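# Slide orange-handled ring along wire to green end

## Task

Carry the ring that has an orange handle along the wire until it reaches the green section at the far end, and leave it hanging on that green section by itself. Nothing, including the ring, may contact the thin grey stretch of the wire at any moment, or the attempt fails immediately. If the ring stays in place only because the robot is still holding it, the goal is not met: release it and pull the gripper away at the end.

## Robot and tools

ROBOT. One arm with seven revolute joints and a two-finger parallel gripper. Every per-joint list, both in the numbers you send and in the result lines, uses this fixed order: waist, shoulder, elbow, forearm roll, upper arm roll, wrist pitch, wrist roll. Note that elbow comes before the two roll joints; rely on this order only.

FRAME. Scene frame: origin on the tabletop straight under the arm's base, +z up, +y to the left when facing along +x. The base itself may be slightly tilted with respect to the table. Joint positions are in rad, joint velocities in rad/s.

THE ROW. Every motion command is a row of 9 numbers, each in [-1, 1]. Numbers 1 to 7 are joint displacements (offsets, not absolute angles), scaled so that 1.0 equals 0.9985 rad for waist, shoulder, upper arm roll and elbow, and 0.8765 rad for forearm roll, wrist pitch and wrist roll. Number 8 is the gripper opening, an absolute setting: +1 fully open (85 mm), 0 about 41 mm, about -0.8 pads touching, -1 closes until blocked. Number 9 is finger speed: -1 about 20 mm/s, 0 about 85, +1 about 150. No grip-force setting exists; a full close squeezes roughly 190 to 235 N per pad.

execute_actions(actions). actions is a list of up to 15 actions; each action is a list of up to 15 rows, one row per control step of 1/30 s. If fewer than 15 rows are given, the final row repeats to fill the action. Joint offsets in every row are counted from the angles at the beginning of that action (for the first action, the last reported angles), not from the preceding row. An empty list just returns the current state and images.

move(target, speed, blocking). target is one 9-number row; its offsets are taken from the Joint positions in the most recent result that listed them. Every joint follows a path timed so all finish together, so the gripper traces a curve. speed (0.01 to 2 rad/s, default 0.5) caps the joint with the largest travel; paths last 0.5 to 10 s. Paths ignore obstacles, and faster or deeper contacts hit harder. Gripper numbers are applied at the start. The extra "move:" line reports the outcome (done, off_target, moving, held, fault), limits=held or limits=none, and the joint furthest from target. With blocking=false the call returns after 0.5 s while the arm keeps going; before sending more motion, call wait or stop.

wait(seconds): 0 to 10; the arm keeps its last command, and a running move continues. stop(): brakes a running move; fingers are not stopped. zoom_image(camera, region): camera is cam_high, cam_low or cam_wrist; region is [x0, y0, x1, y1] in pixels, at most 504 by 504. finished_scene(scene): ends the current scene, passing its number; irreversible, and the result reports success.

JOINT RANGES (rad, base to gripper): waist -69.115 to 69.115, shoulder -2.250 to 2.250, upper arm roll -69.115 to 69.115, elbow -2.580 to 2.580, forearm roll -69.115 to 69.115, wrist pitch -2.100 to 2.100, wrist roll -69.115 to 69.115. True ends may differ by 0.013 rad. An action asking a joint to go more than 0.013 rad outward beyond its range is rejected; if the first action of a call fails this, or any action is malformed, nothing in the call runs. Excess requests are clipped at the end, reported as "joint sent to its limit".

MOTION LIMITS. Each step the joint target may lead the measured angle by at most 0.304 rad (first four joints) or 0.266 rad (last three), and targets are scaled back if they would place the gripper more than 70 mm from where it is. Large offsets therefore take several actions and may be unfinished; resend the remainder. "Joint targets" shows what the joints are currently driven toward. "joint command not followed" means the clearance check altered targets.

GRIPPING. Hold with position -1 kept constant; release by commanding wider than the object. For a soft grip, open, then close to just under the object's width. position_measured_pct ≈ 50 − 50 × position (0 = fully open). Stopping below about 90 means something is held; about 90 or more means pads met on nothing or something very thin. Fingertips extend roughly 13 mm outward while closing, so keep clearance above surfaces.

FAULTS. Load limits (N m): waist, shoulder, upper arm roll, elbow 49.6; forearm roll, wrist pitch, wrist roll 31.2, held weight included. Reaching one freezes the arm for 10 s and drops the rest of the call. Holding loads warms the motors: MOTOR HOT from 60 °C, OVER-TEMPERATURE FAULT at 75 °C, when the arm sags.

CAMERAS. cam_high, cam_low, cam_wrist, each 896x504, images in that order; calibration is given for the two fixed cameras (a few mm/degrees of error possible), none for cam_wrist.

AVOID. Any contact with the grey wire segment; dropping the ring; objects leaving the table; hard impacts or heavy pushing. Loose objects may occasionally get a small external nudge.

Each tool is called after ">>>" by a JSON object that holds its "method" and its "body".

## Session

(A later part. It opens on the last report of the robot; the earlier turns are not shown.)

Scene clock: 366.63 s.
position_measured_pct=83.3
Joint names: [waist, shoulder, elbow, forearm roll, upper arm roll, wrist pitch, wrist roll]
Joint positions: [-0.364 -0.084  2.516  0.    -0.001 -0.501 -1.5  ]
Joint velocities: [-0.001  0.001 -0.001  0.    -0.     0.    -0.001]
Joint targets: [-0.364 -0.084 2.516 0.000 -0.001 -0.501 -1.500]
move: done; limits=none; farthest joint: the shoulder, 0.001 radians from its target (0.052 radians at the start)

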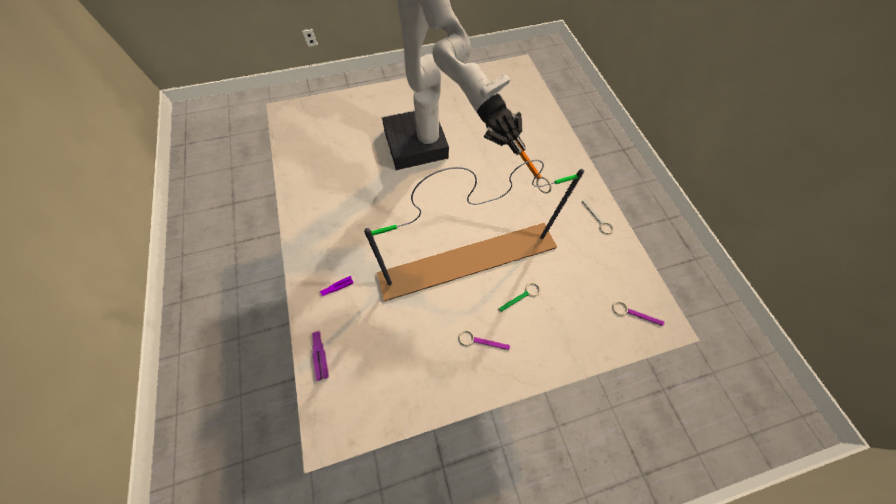

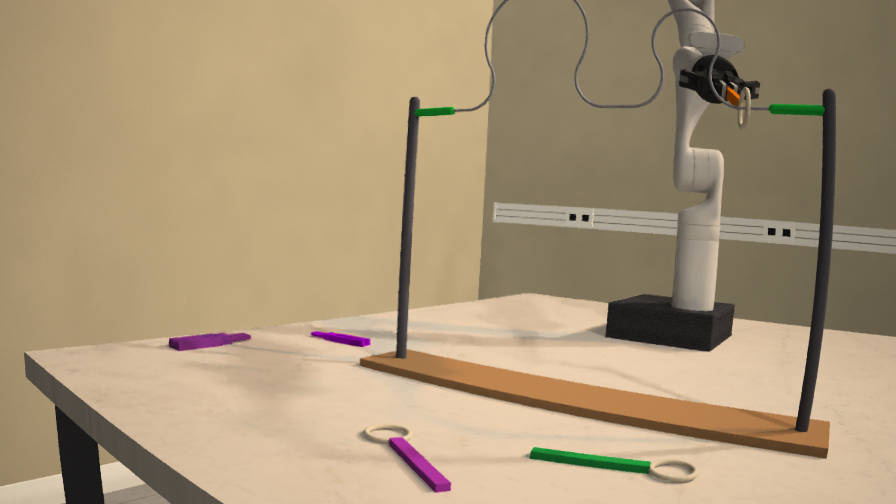

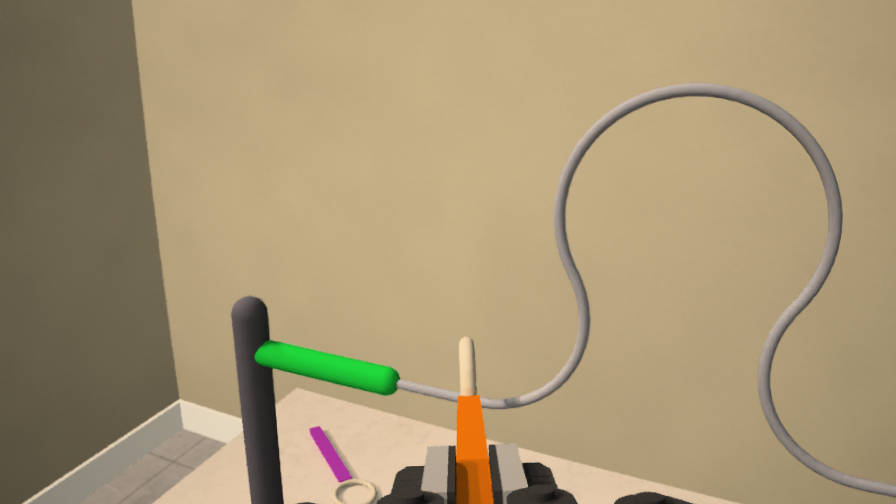

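Well centred.

>>> {"method": "move", "body": {"target": [-0.111,0.1063,0,0,0,-0.1727,-0.0856,-0.75,-0.7], "speed": 0.25}}

>>> {"method": "zoom_image", "body": {"camera": "cam_high", "region": [510,140,600,210]}}

Scene clock: 373.27 s.
position_measured_pct=83.3
Joint names: [waist, shoulder, elbow, forearm roll, upper arm roll, wrist pitch, wrist roll]
Joint positions: [-0.475  0.022  2.516  0.    -0.001 -0.652 -1.575]
Joint velocities: [-0.003  0.004  0.    -0.     0.001 -0.001 -0.001]
Joint targets: [-0.475 0.022 2.516 0.000 -0.001 -0.652 -1.575]
move: done; limits=none; farthest joint: the waist, 0.000 radians from its target (0.110 radians at the start)

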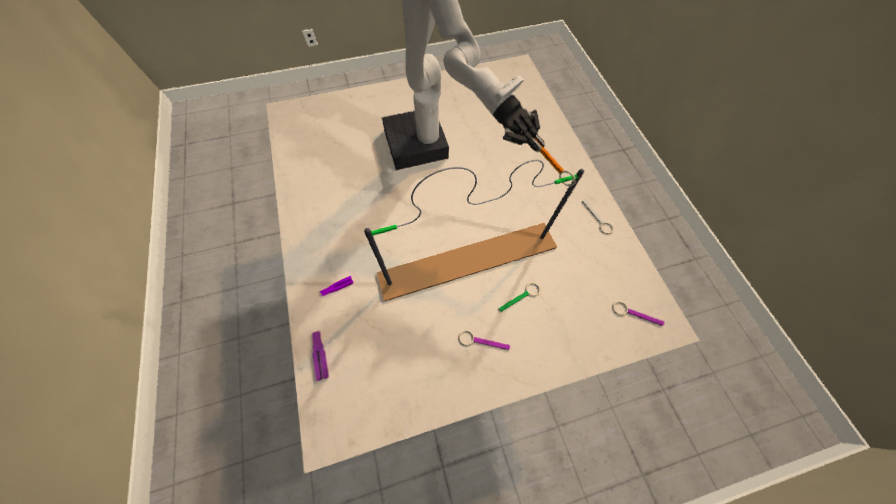

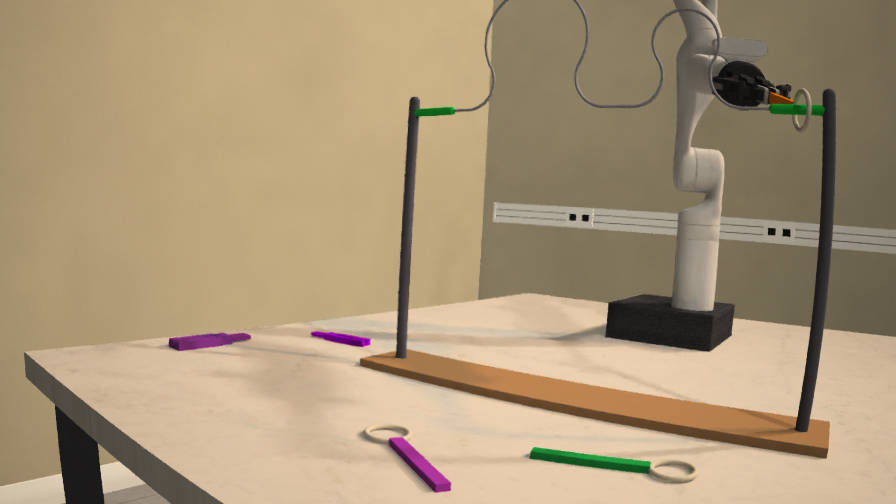

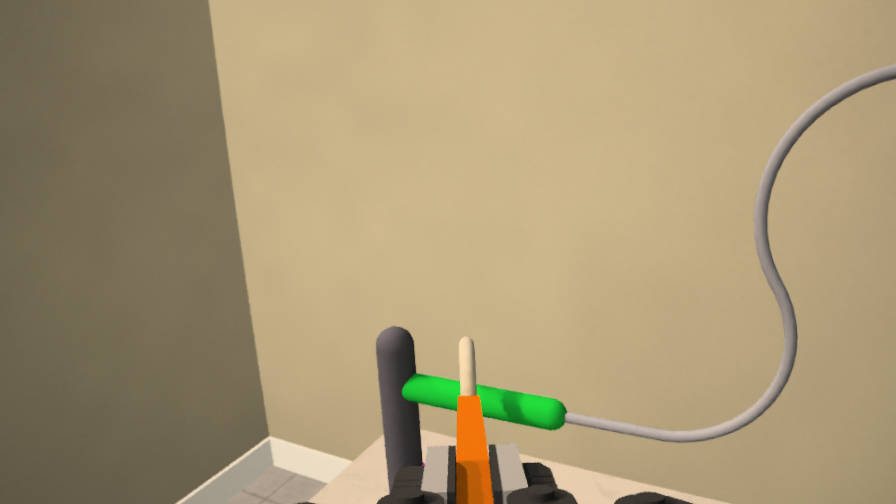

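Region (510, 140, 600, 210) of cam_high's 896x504 image, scaled by 5.600, with more detail than that image has.

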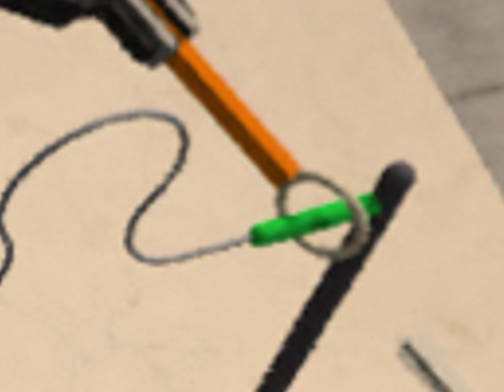

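>>> {"method": "move", "body": {"target": [0.008,0.011,0,0,0,0.015,0,-0.65,-0.7], "speed": 0.05}}

>>> {"method": "move", "body": {"target": [0,0.0117,0,0,0,0.091,0,-0.65,-0.7], "speed": 0.12}}

Scene clock: 404.30 s.
position_measured_pct=82.1
Joint names: [waist, shoulder, elbow, forearm roll, upper arm roll, wrist pitch, wrist roll]
Joint positions: [-0.467  0.033  2.516  0.    -0.001 -0.639 -1.575]
Joint velocities: [ 0.002  0.001  0.    -0.001 -0.001  0.002 -0.   ]
Joint targets: [-0.467 0.033 2.516 0.000 -0.001 -0.639 -1.575]
move: done; limits=none; farthest joint: the waist, 0.000 radians from its target (0.008 radians at the start)

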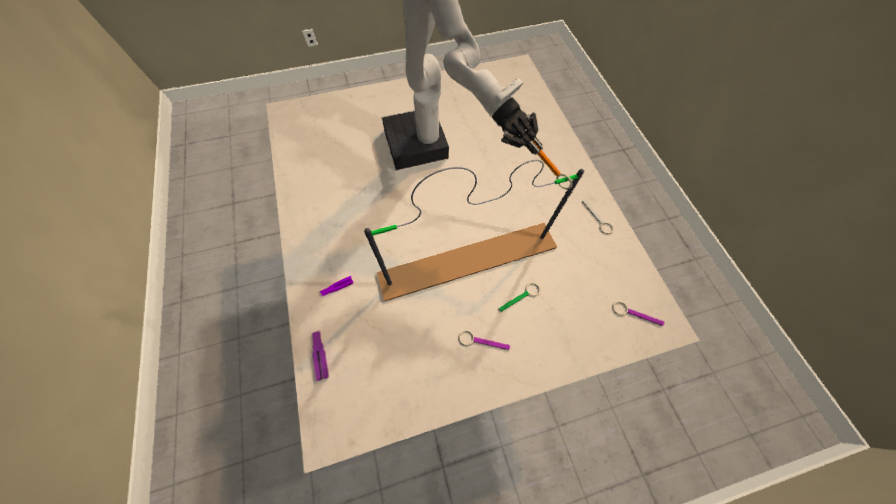

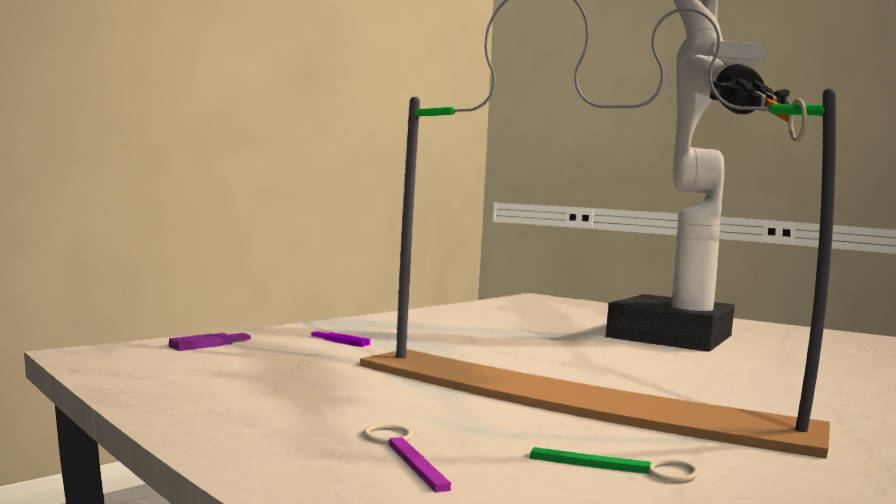

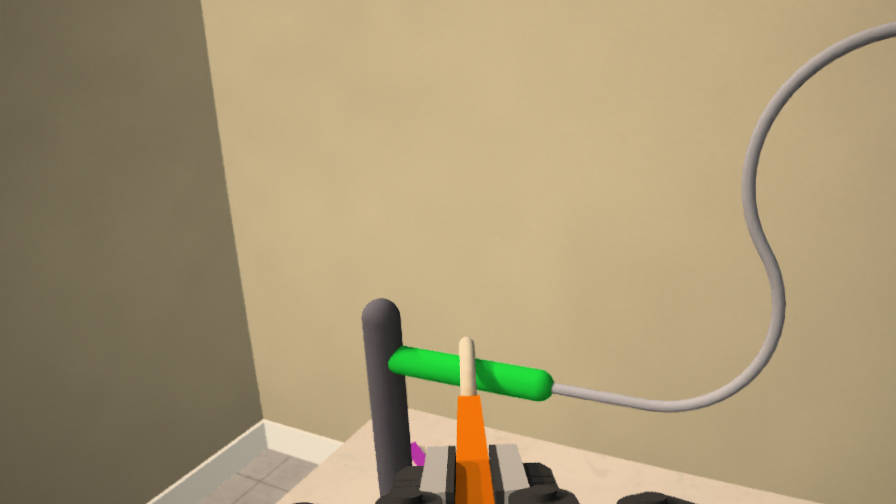

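Scene clock: 405.33 s.
position_measured_pct=82.1
Joint names: [waist, shoulder, elbow, forearm roll, upper arm roll, wrist pitch, wrist roll]
Joint positions: [-0.467  0.043  2.514  0.    -0.001 -0.561 -1.575]
Joint velocities: [-0.     0.     0.     0.    -0.     0.001  0.001]
Joint targets: [-0.467 0.044 2.516 0.000 -0.001 -0.560 -1.575]
move: done; limits=none; farthest joint: the elbow, 0.002 radians from its target (0.000 radians at the start)

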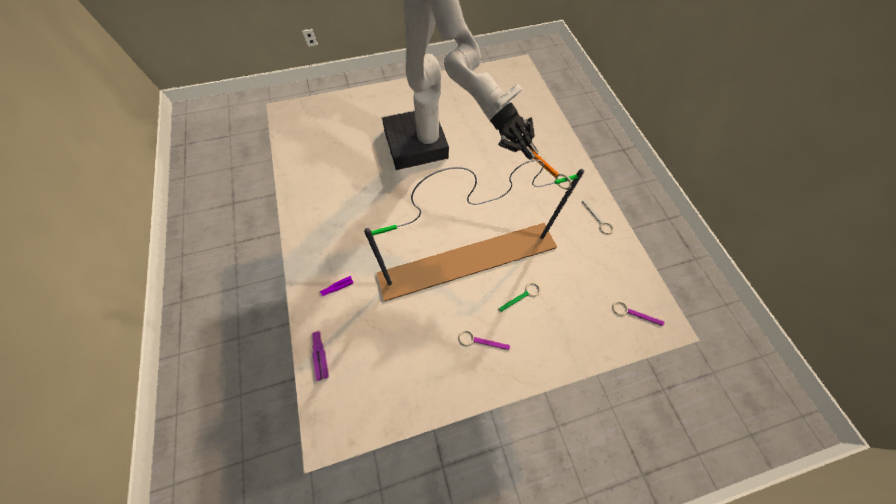

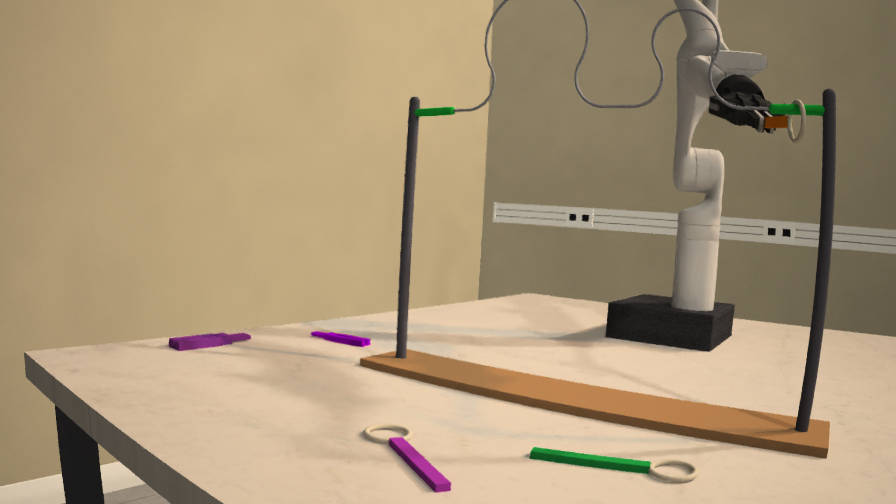

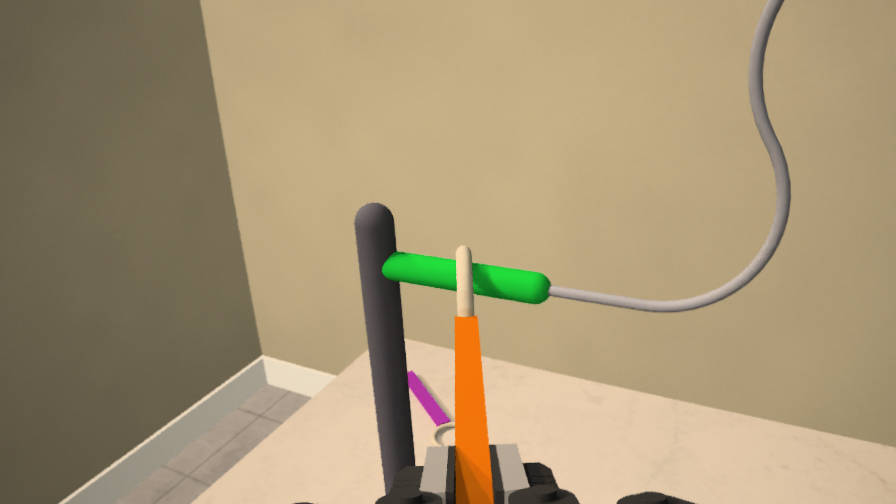

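>>> {"method": "move", "body": {"target": [0,0.166,0.002,0,0,-0.096,0,-0.65,-0.7], "speed": 0.2}}

>>> {"method": "zoom_image", "body": {"camera": "cam_low", "region": [680,60,880,240]}}

Scene clock: 411.57 s.
position_measured_pct=82.1
Joint names: [waist, shoulder, elbow, forearm roll, upper arm roll, wrist pitch, wrist roll]
Joint positions: [-0.467  0.207  2.515  0.    -0.001 -0.647 -1.575]
Joint velocities: [-0.     0.003  0.001 -0.001  0.    -0.     0.001]
Joint targets: [-0.467 0.209 2.516 0.000 -0.001 -0.645 -1.575]
move: done; limits=none; farthest joint: the wrist pitch, 0.002 radians from its target (0.084 radians at the start)

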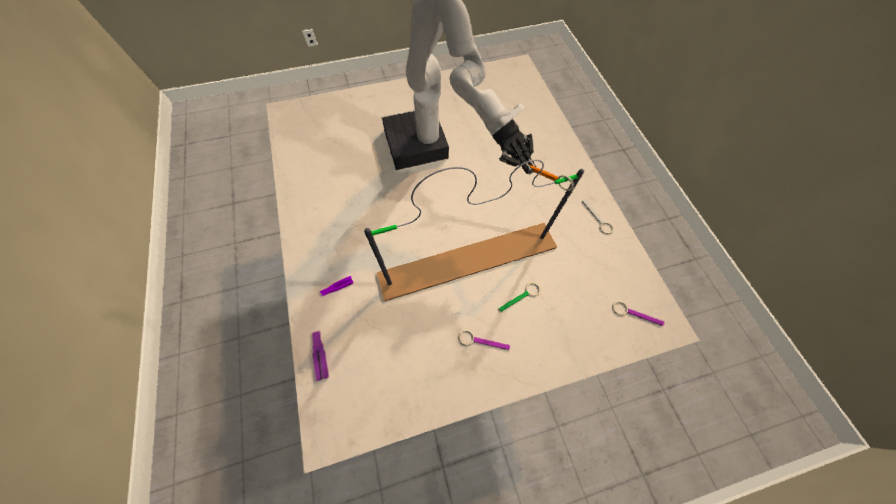

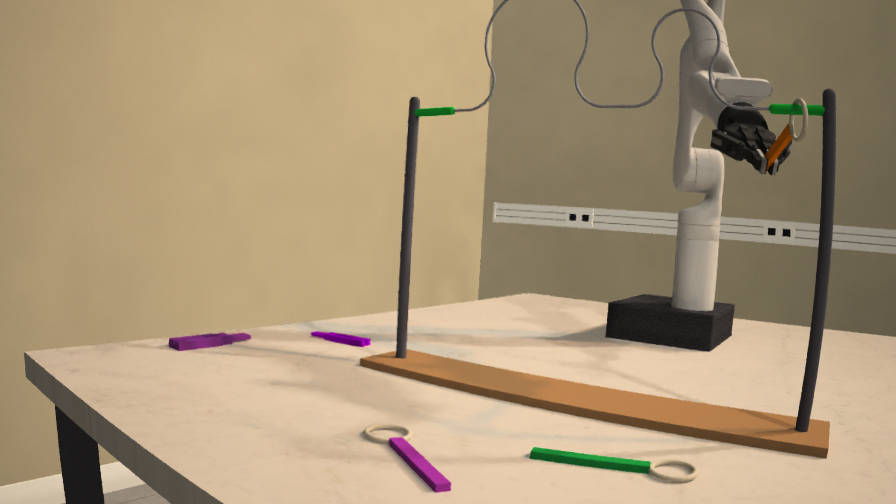

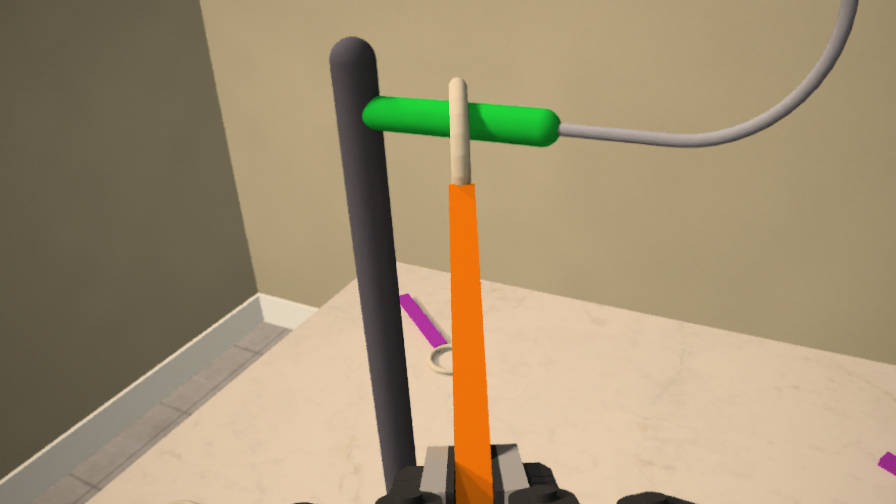

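Region (680, 60, 880, 240) of cam_low's 896x504 image, scaled by 2.520, with more detail than that image has; it fills the top 454 rows of this view, and the rest is white.

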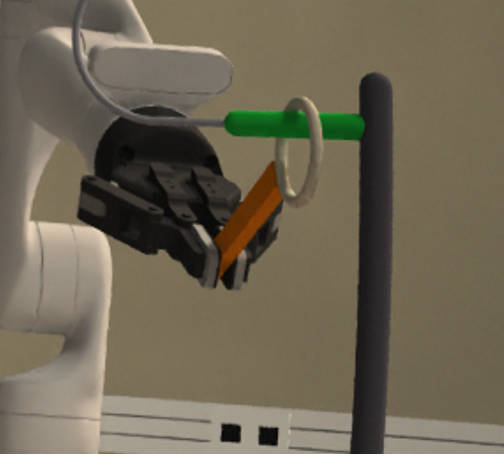

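>>> {"method": "move", "body": {"target": [0,0.2078,0.001,0,0,-0.272,0,-0.65,-0.7], "speed": 0.3}}

>>> {"method": "zoom_image", "body": {"camera": "cam_low", "region": [680,60,880,240]}}

Scene clock: 417.50 s.
position_measured_pct=82.1
Joint names: [waist, shoulder, elbow, forearm roll, upper arm roll, wrist pitch, wrist roll]
Joint positions: [-0.468  0.413  2.515  0.001 -0.001 -0.886 -1.574]
Joint velocities: [ 0.     0.003  0.    -0.001  0.001 -0.001 -0.   ]
Joint targets: [-0.467 0.415 2.516 0.000 -0.001 -0.885 -1.575]
move: done; limits=none; farthest joint: the waist, 0.001 radians from its target (0.000 radians at the start)

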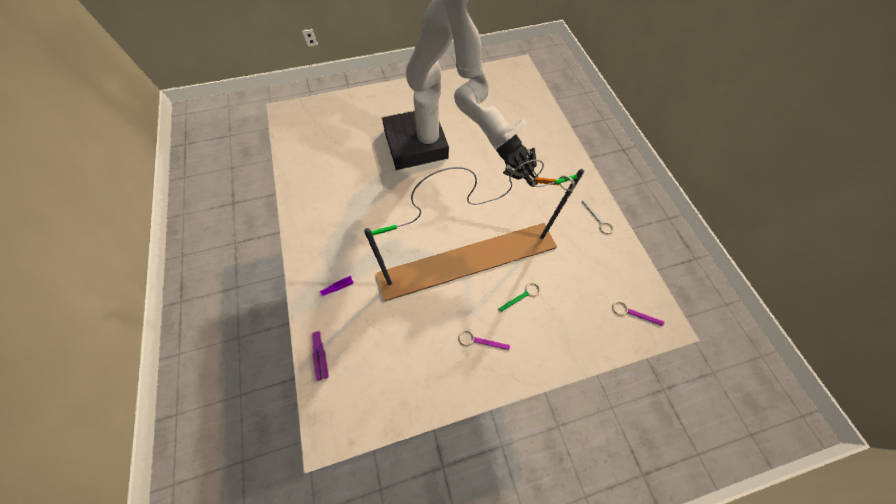

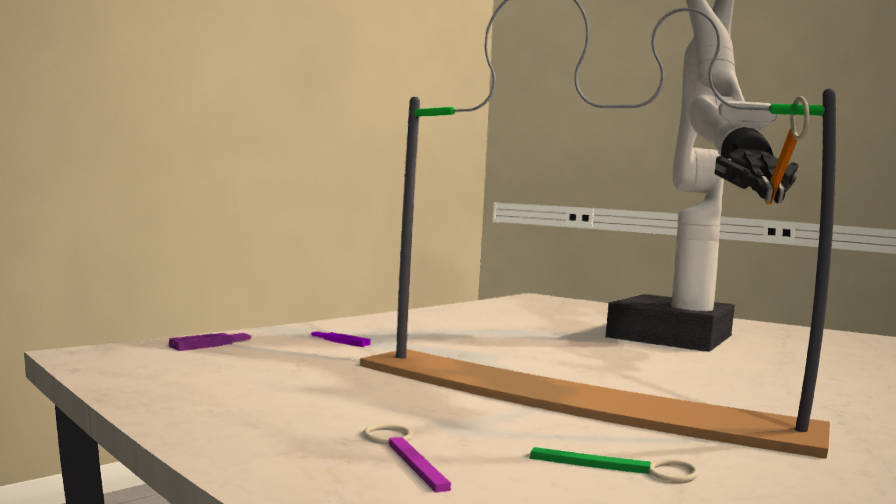

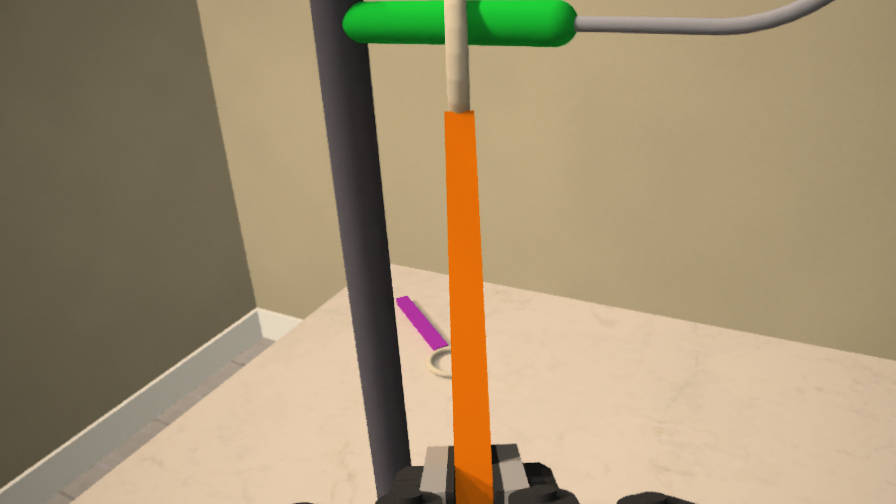

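Region (680, 60, 880, 240) of cam_low's 896x504 image, scaled by 2.520, with more detail than that image has; it fills the top 454 rows of this view, and the rest is white.

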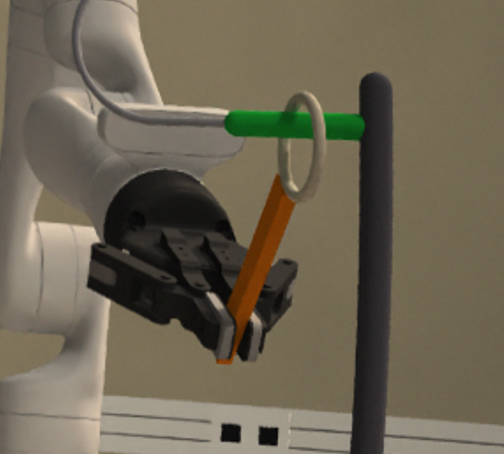

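>>> {"method": "move", "body": {"target": [0.001,0.3605,-0.002,0,0,-0.6507,0,-0.65,-0.7], "speed": 0.55}}

>>> {"method": "zoom_image", "body": {"camera": "cam_low", "region": [680,70,880,260]}}

Scene clock: 423.77 s.
position_measured_pct=82.1
Joint names: [waist, shoulder, elbow, forearm roll, upper arm roll, wrist pitch, wrist roll]
Joint positions: [-0.467  0.772  2.513  0.001 -0.002 -1.458 -1.574]
Joint velocities: [ 0.     0.003 -0.001  0.001 -0.    -0.001 -0.   ]
Joint targets: [-0.467 0.773 2.513 0.001 -0.001 -1.457 -1.574]
move: done; limits=none; farthest joint: the shoulder, 0.001 radians from its target (0.359 radians at the start)

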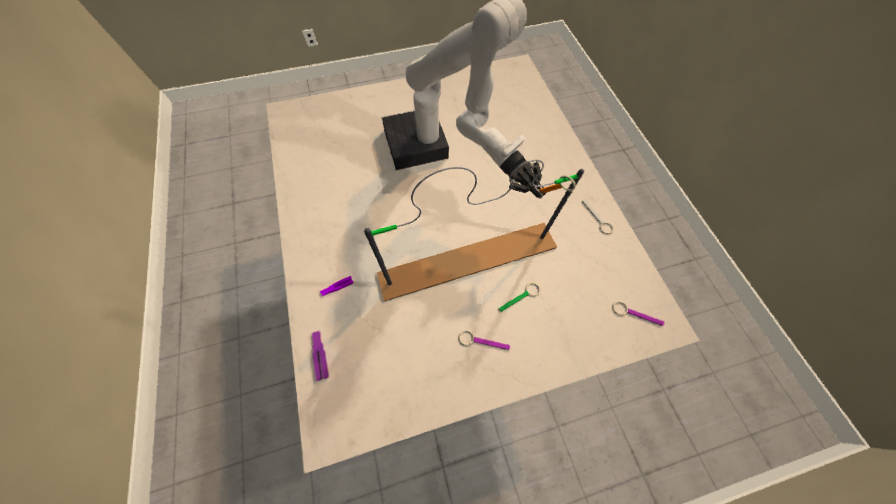

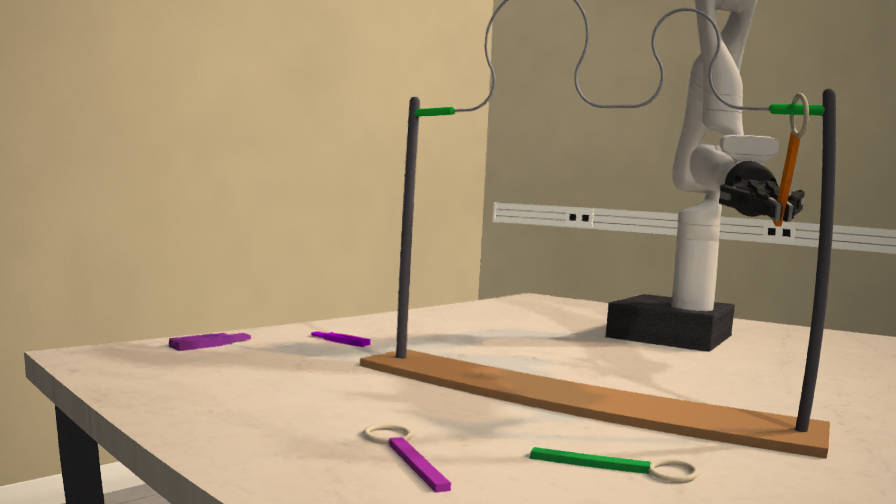

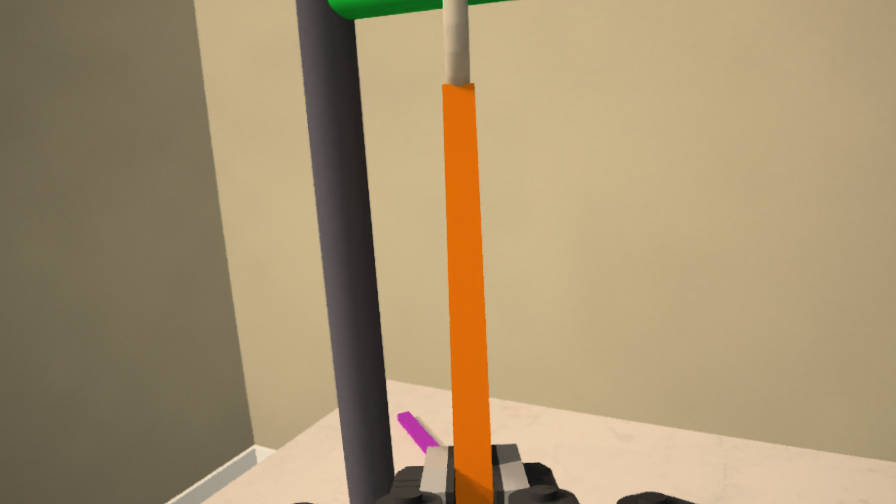

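Region (680, 70, 880, 260) of cam_low's 896x504 image, scaled by 2.520, with more detail than that image has; it fills the top 479 rows of this view, and the rest is white.

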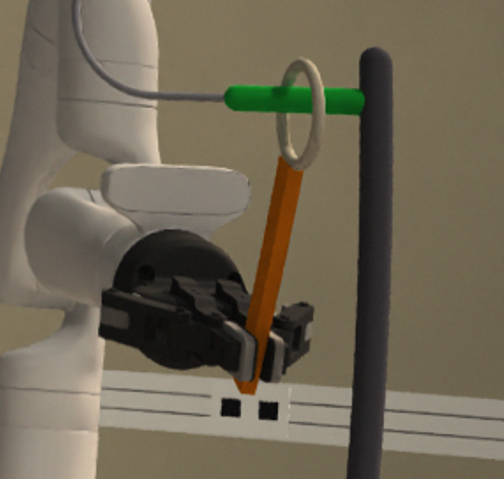

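>>> {"method": "move", "body": {"target": [0,0.0316,-0.17,0,0,0.162,0,-0.65,-0.7], "speed": 0.2}}

>>> {"method": "zoom_image", "body": {"camera": "cam_low", "region": [680,70,880,260]}}

>>> {"method": "zoom_image", "body": {"camera": "cam_high", "region": [510,155,600,225]}}

Scene clock: 439.20 s.
position_measured_pct=82.1
Joint names: [waist, shoulder, elbow, forearm roll, upper arm roll, wrist pitch, wrist roll]
Joint positions: [-0.468  0.803  2.343  0.001 -0.002 -1.317 -1.574]
Joint velocities: [-0.     0.001 -0.001 -0.001  0.001  0.001  0.   ]
Joint targets: [-0.467 0.804 2.343 0.001 -0.002 -1.316 -1.574]
move: done; limits=none; farthest joint: the waist, 0.001 radians from its target (0.000 radians at the start)

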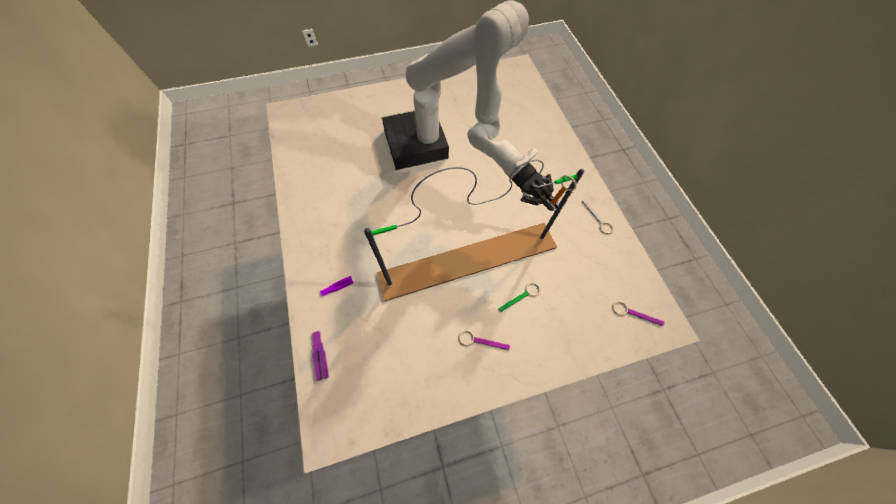

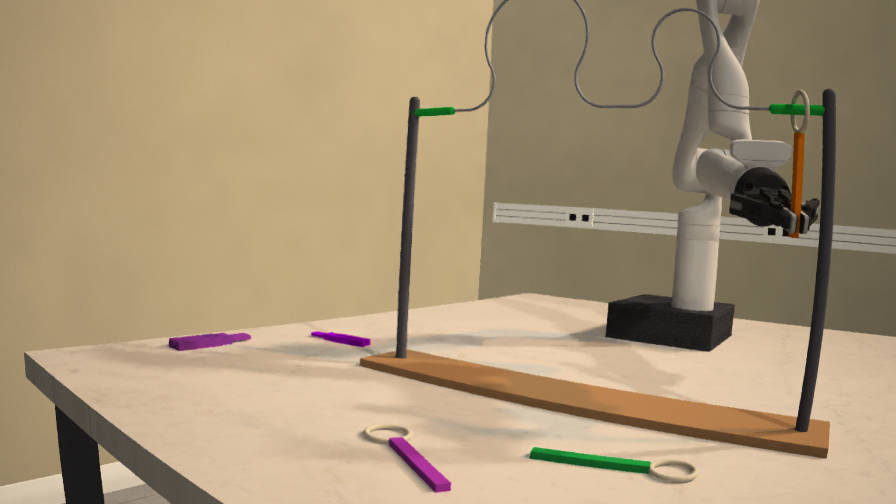

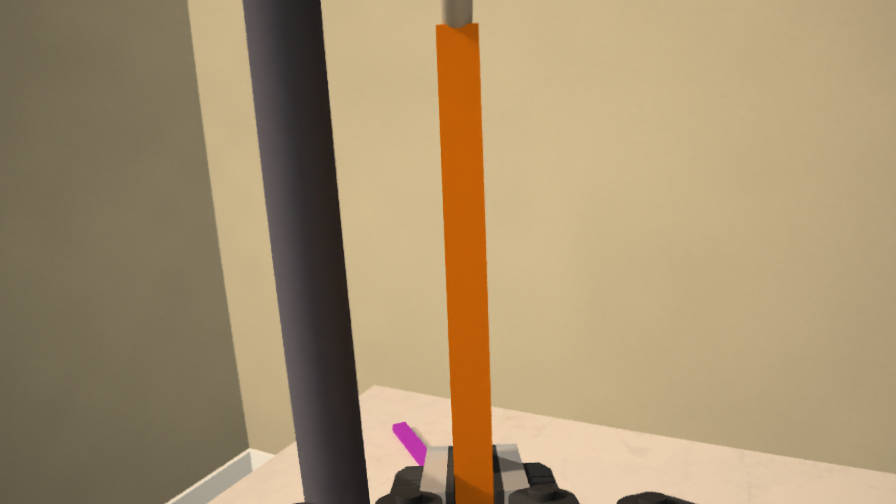

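Region (680, 70, 880, 260) of cam_low's 896x504 image, scaled by 2.520, with more detail than that image has; it fills the top 479 rows of this view, and the rest is white.

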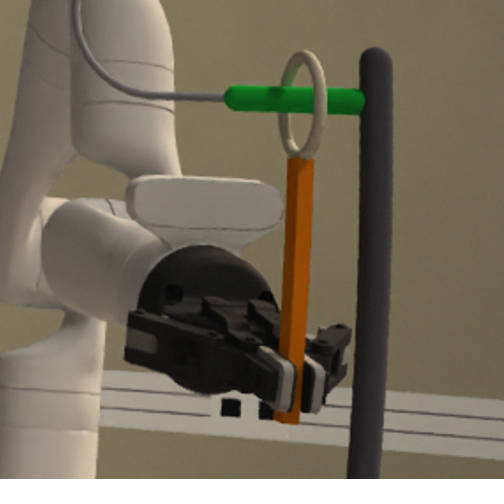

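Region (510, 155, 600, 225) of cam_high's 896x504 image, scaled by 5.600, with more detail than that image has.

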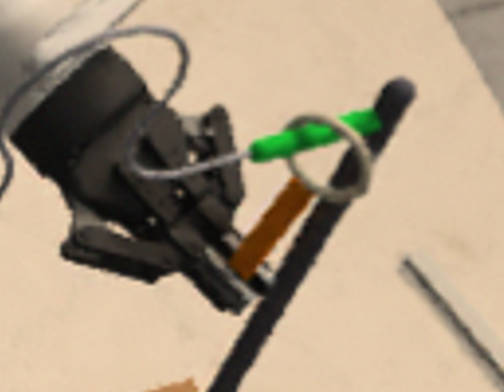

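>>> {"method": "move", "body": {"target": [0,0.1309,0.002,0,0,-0.258,0,-0.65,-0.7], "speed": 0.3}}

>>> {"method": "zoom_image", "body": {"camera": "cam_low", "region": [680,70,880,260]}}

>>> {"method": "zoom_image", "body": {"camera": "cam_high", "region": [510,155,600,225]}}

Scene clock: 449.23 s.
position_measured_pct=82.1
Joint names: [waist, shoulder, elbow, forearm roll, upper arm roll, wrist pitch, wrist roll]
Joint positions: [-0.468  0.932  2.345  0.002 -0.002 -1.544 -1.574]
Joint velocities: [ 0.    -0.    -0.    -0.001  0.001 -0.002  0.   ]
Joint targets: [-0.468 0.933 2.345 0.001 -0.002 -1.543 -1.574]
move: done; limits=none; farthest joint: the shoulder, 0.002 radians from its target (0.131 radians at the start)

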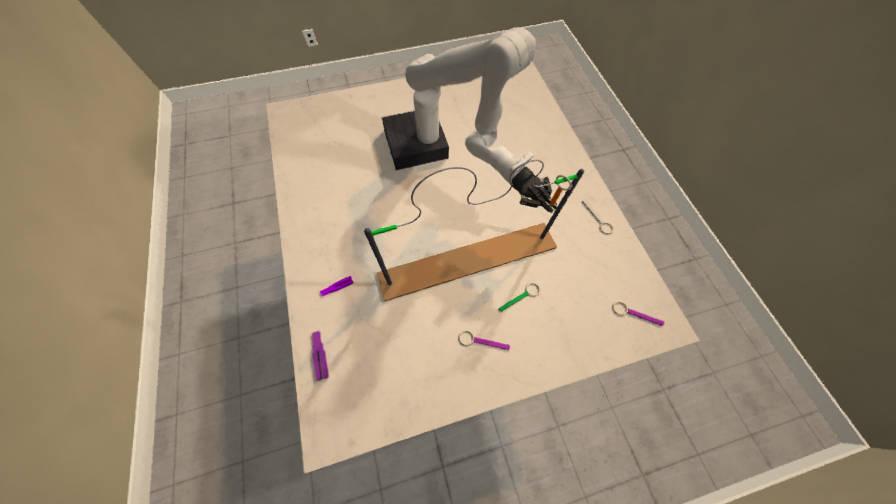

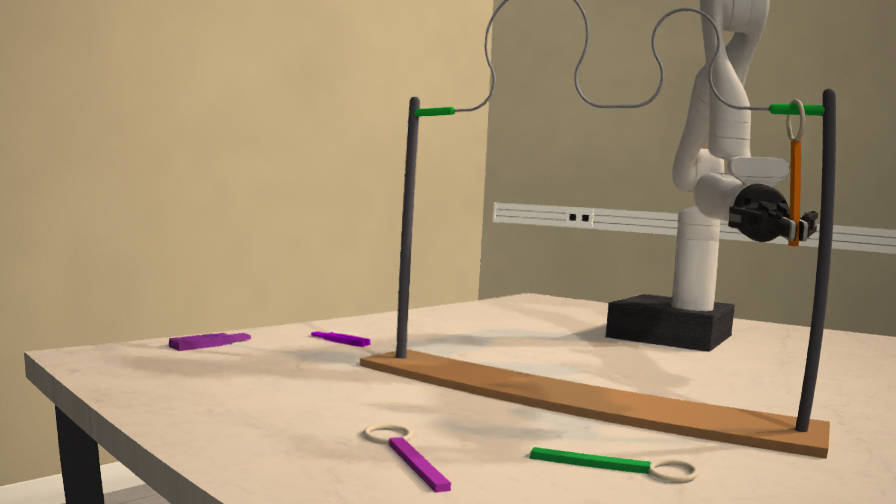

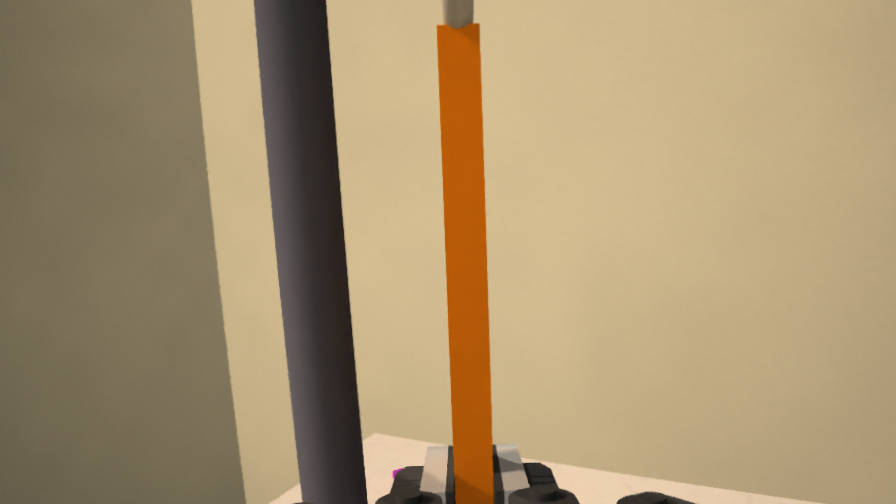

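Region (680, 70, 880, 260) of cam_low's 896x504 image, scaled by 2.520, with more detail than that image has; it fills the top 479 rows of this view, and the rest is white.

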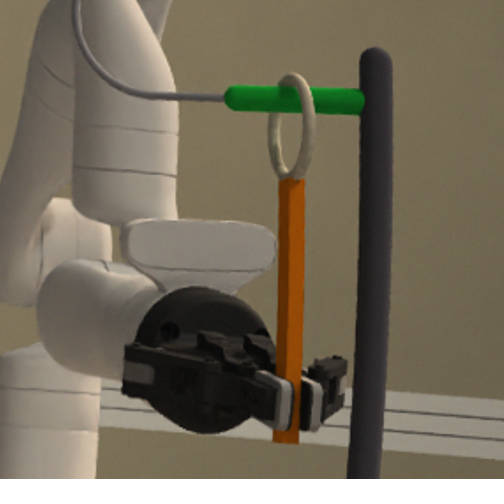

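Region (510, 155, 600, 225) of cam_high's 896x504 image, scaled by 5.600, with more detail than that image has.

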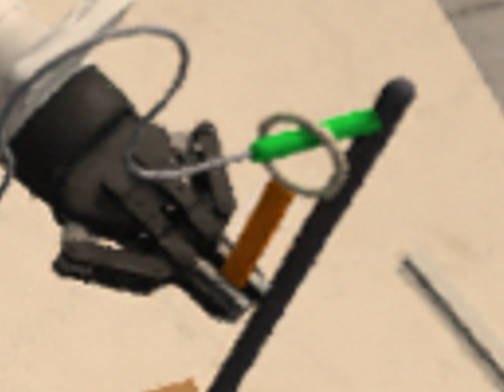

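Resting on the sleeve. Release.

>>> {"method": "move", "body": {"target": [0,0,0,0,0,0,0,-0.35,-1]}}

Scene clock: 461.47 s.
position_measured_pct=67.5
Joint names: [waist, shoulder, elbow, forearm roll, upper arm roll, wrist pitch, wrist roll]
Joint positions: [-0.468  0.932  2.345  0.002 -0.002 -1.544 -1.574]
Joint velocities: [ 0.     0.001 -0.     0.001 -0.001  0.001  0.   ]
Joint targets: [-0.468 0.932 2.345 0.002 -0.002 -1.544 -1.574]
move: done; limits=none; farthest joint: the waist, 0.000 radians from its target (0.000 radians at the start)

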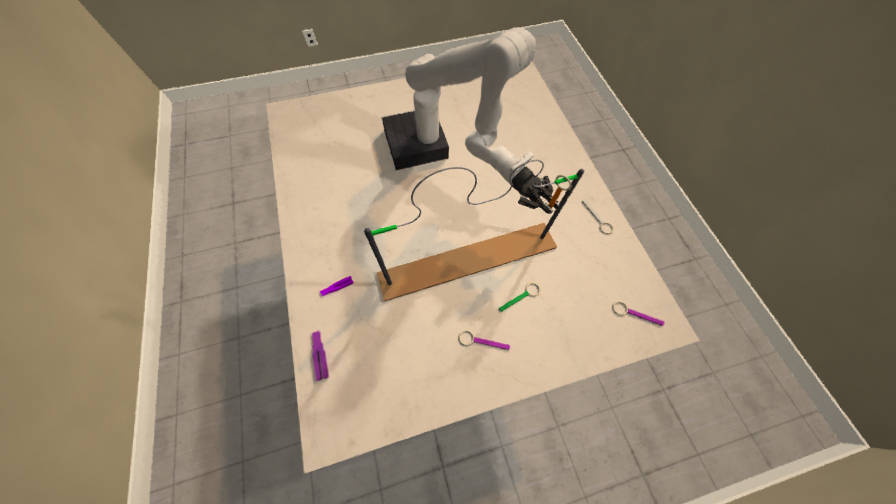

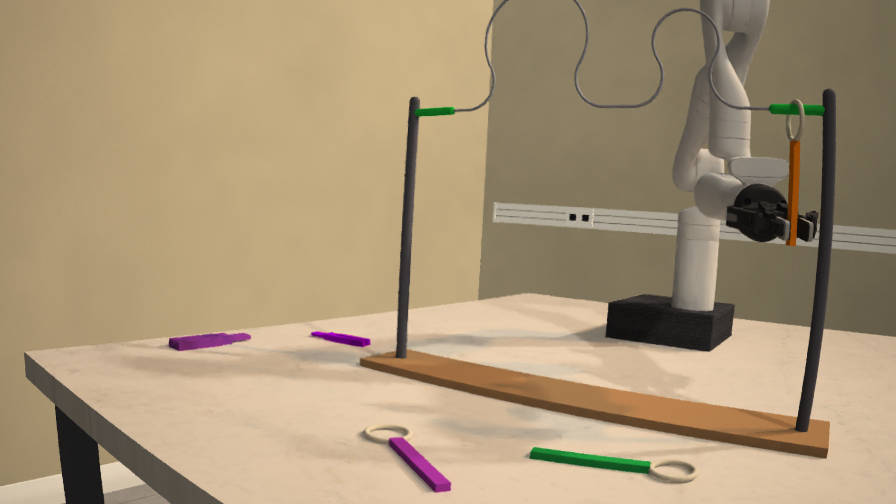

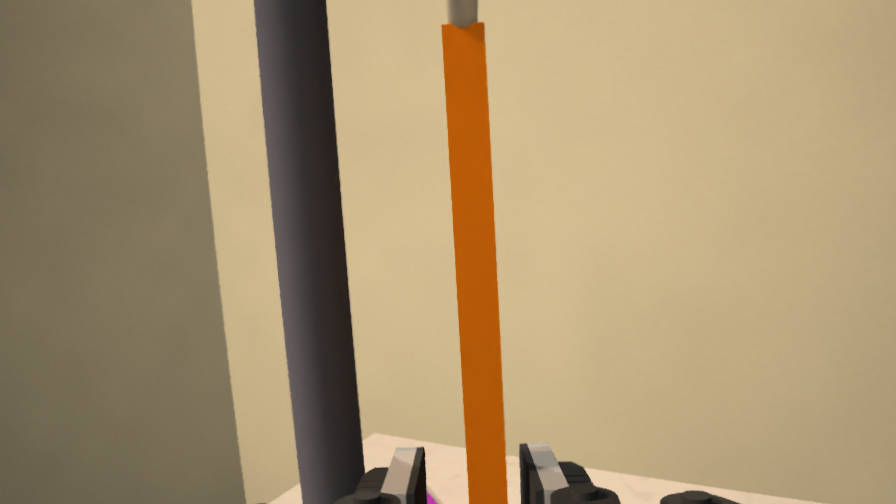

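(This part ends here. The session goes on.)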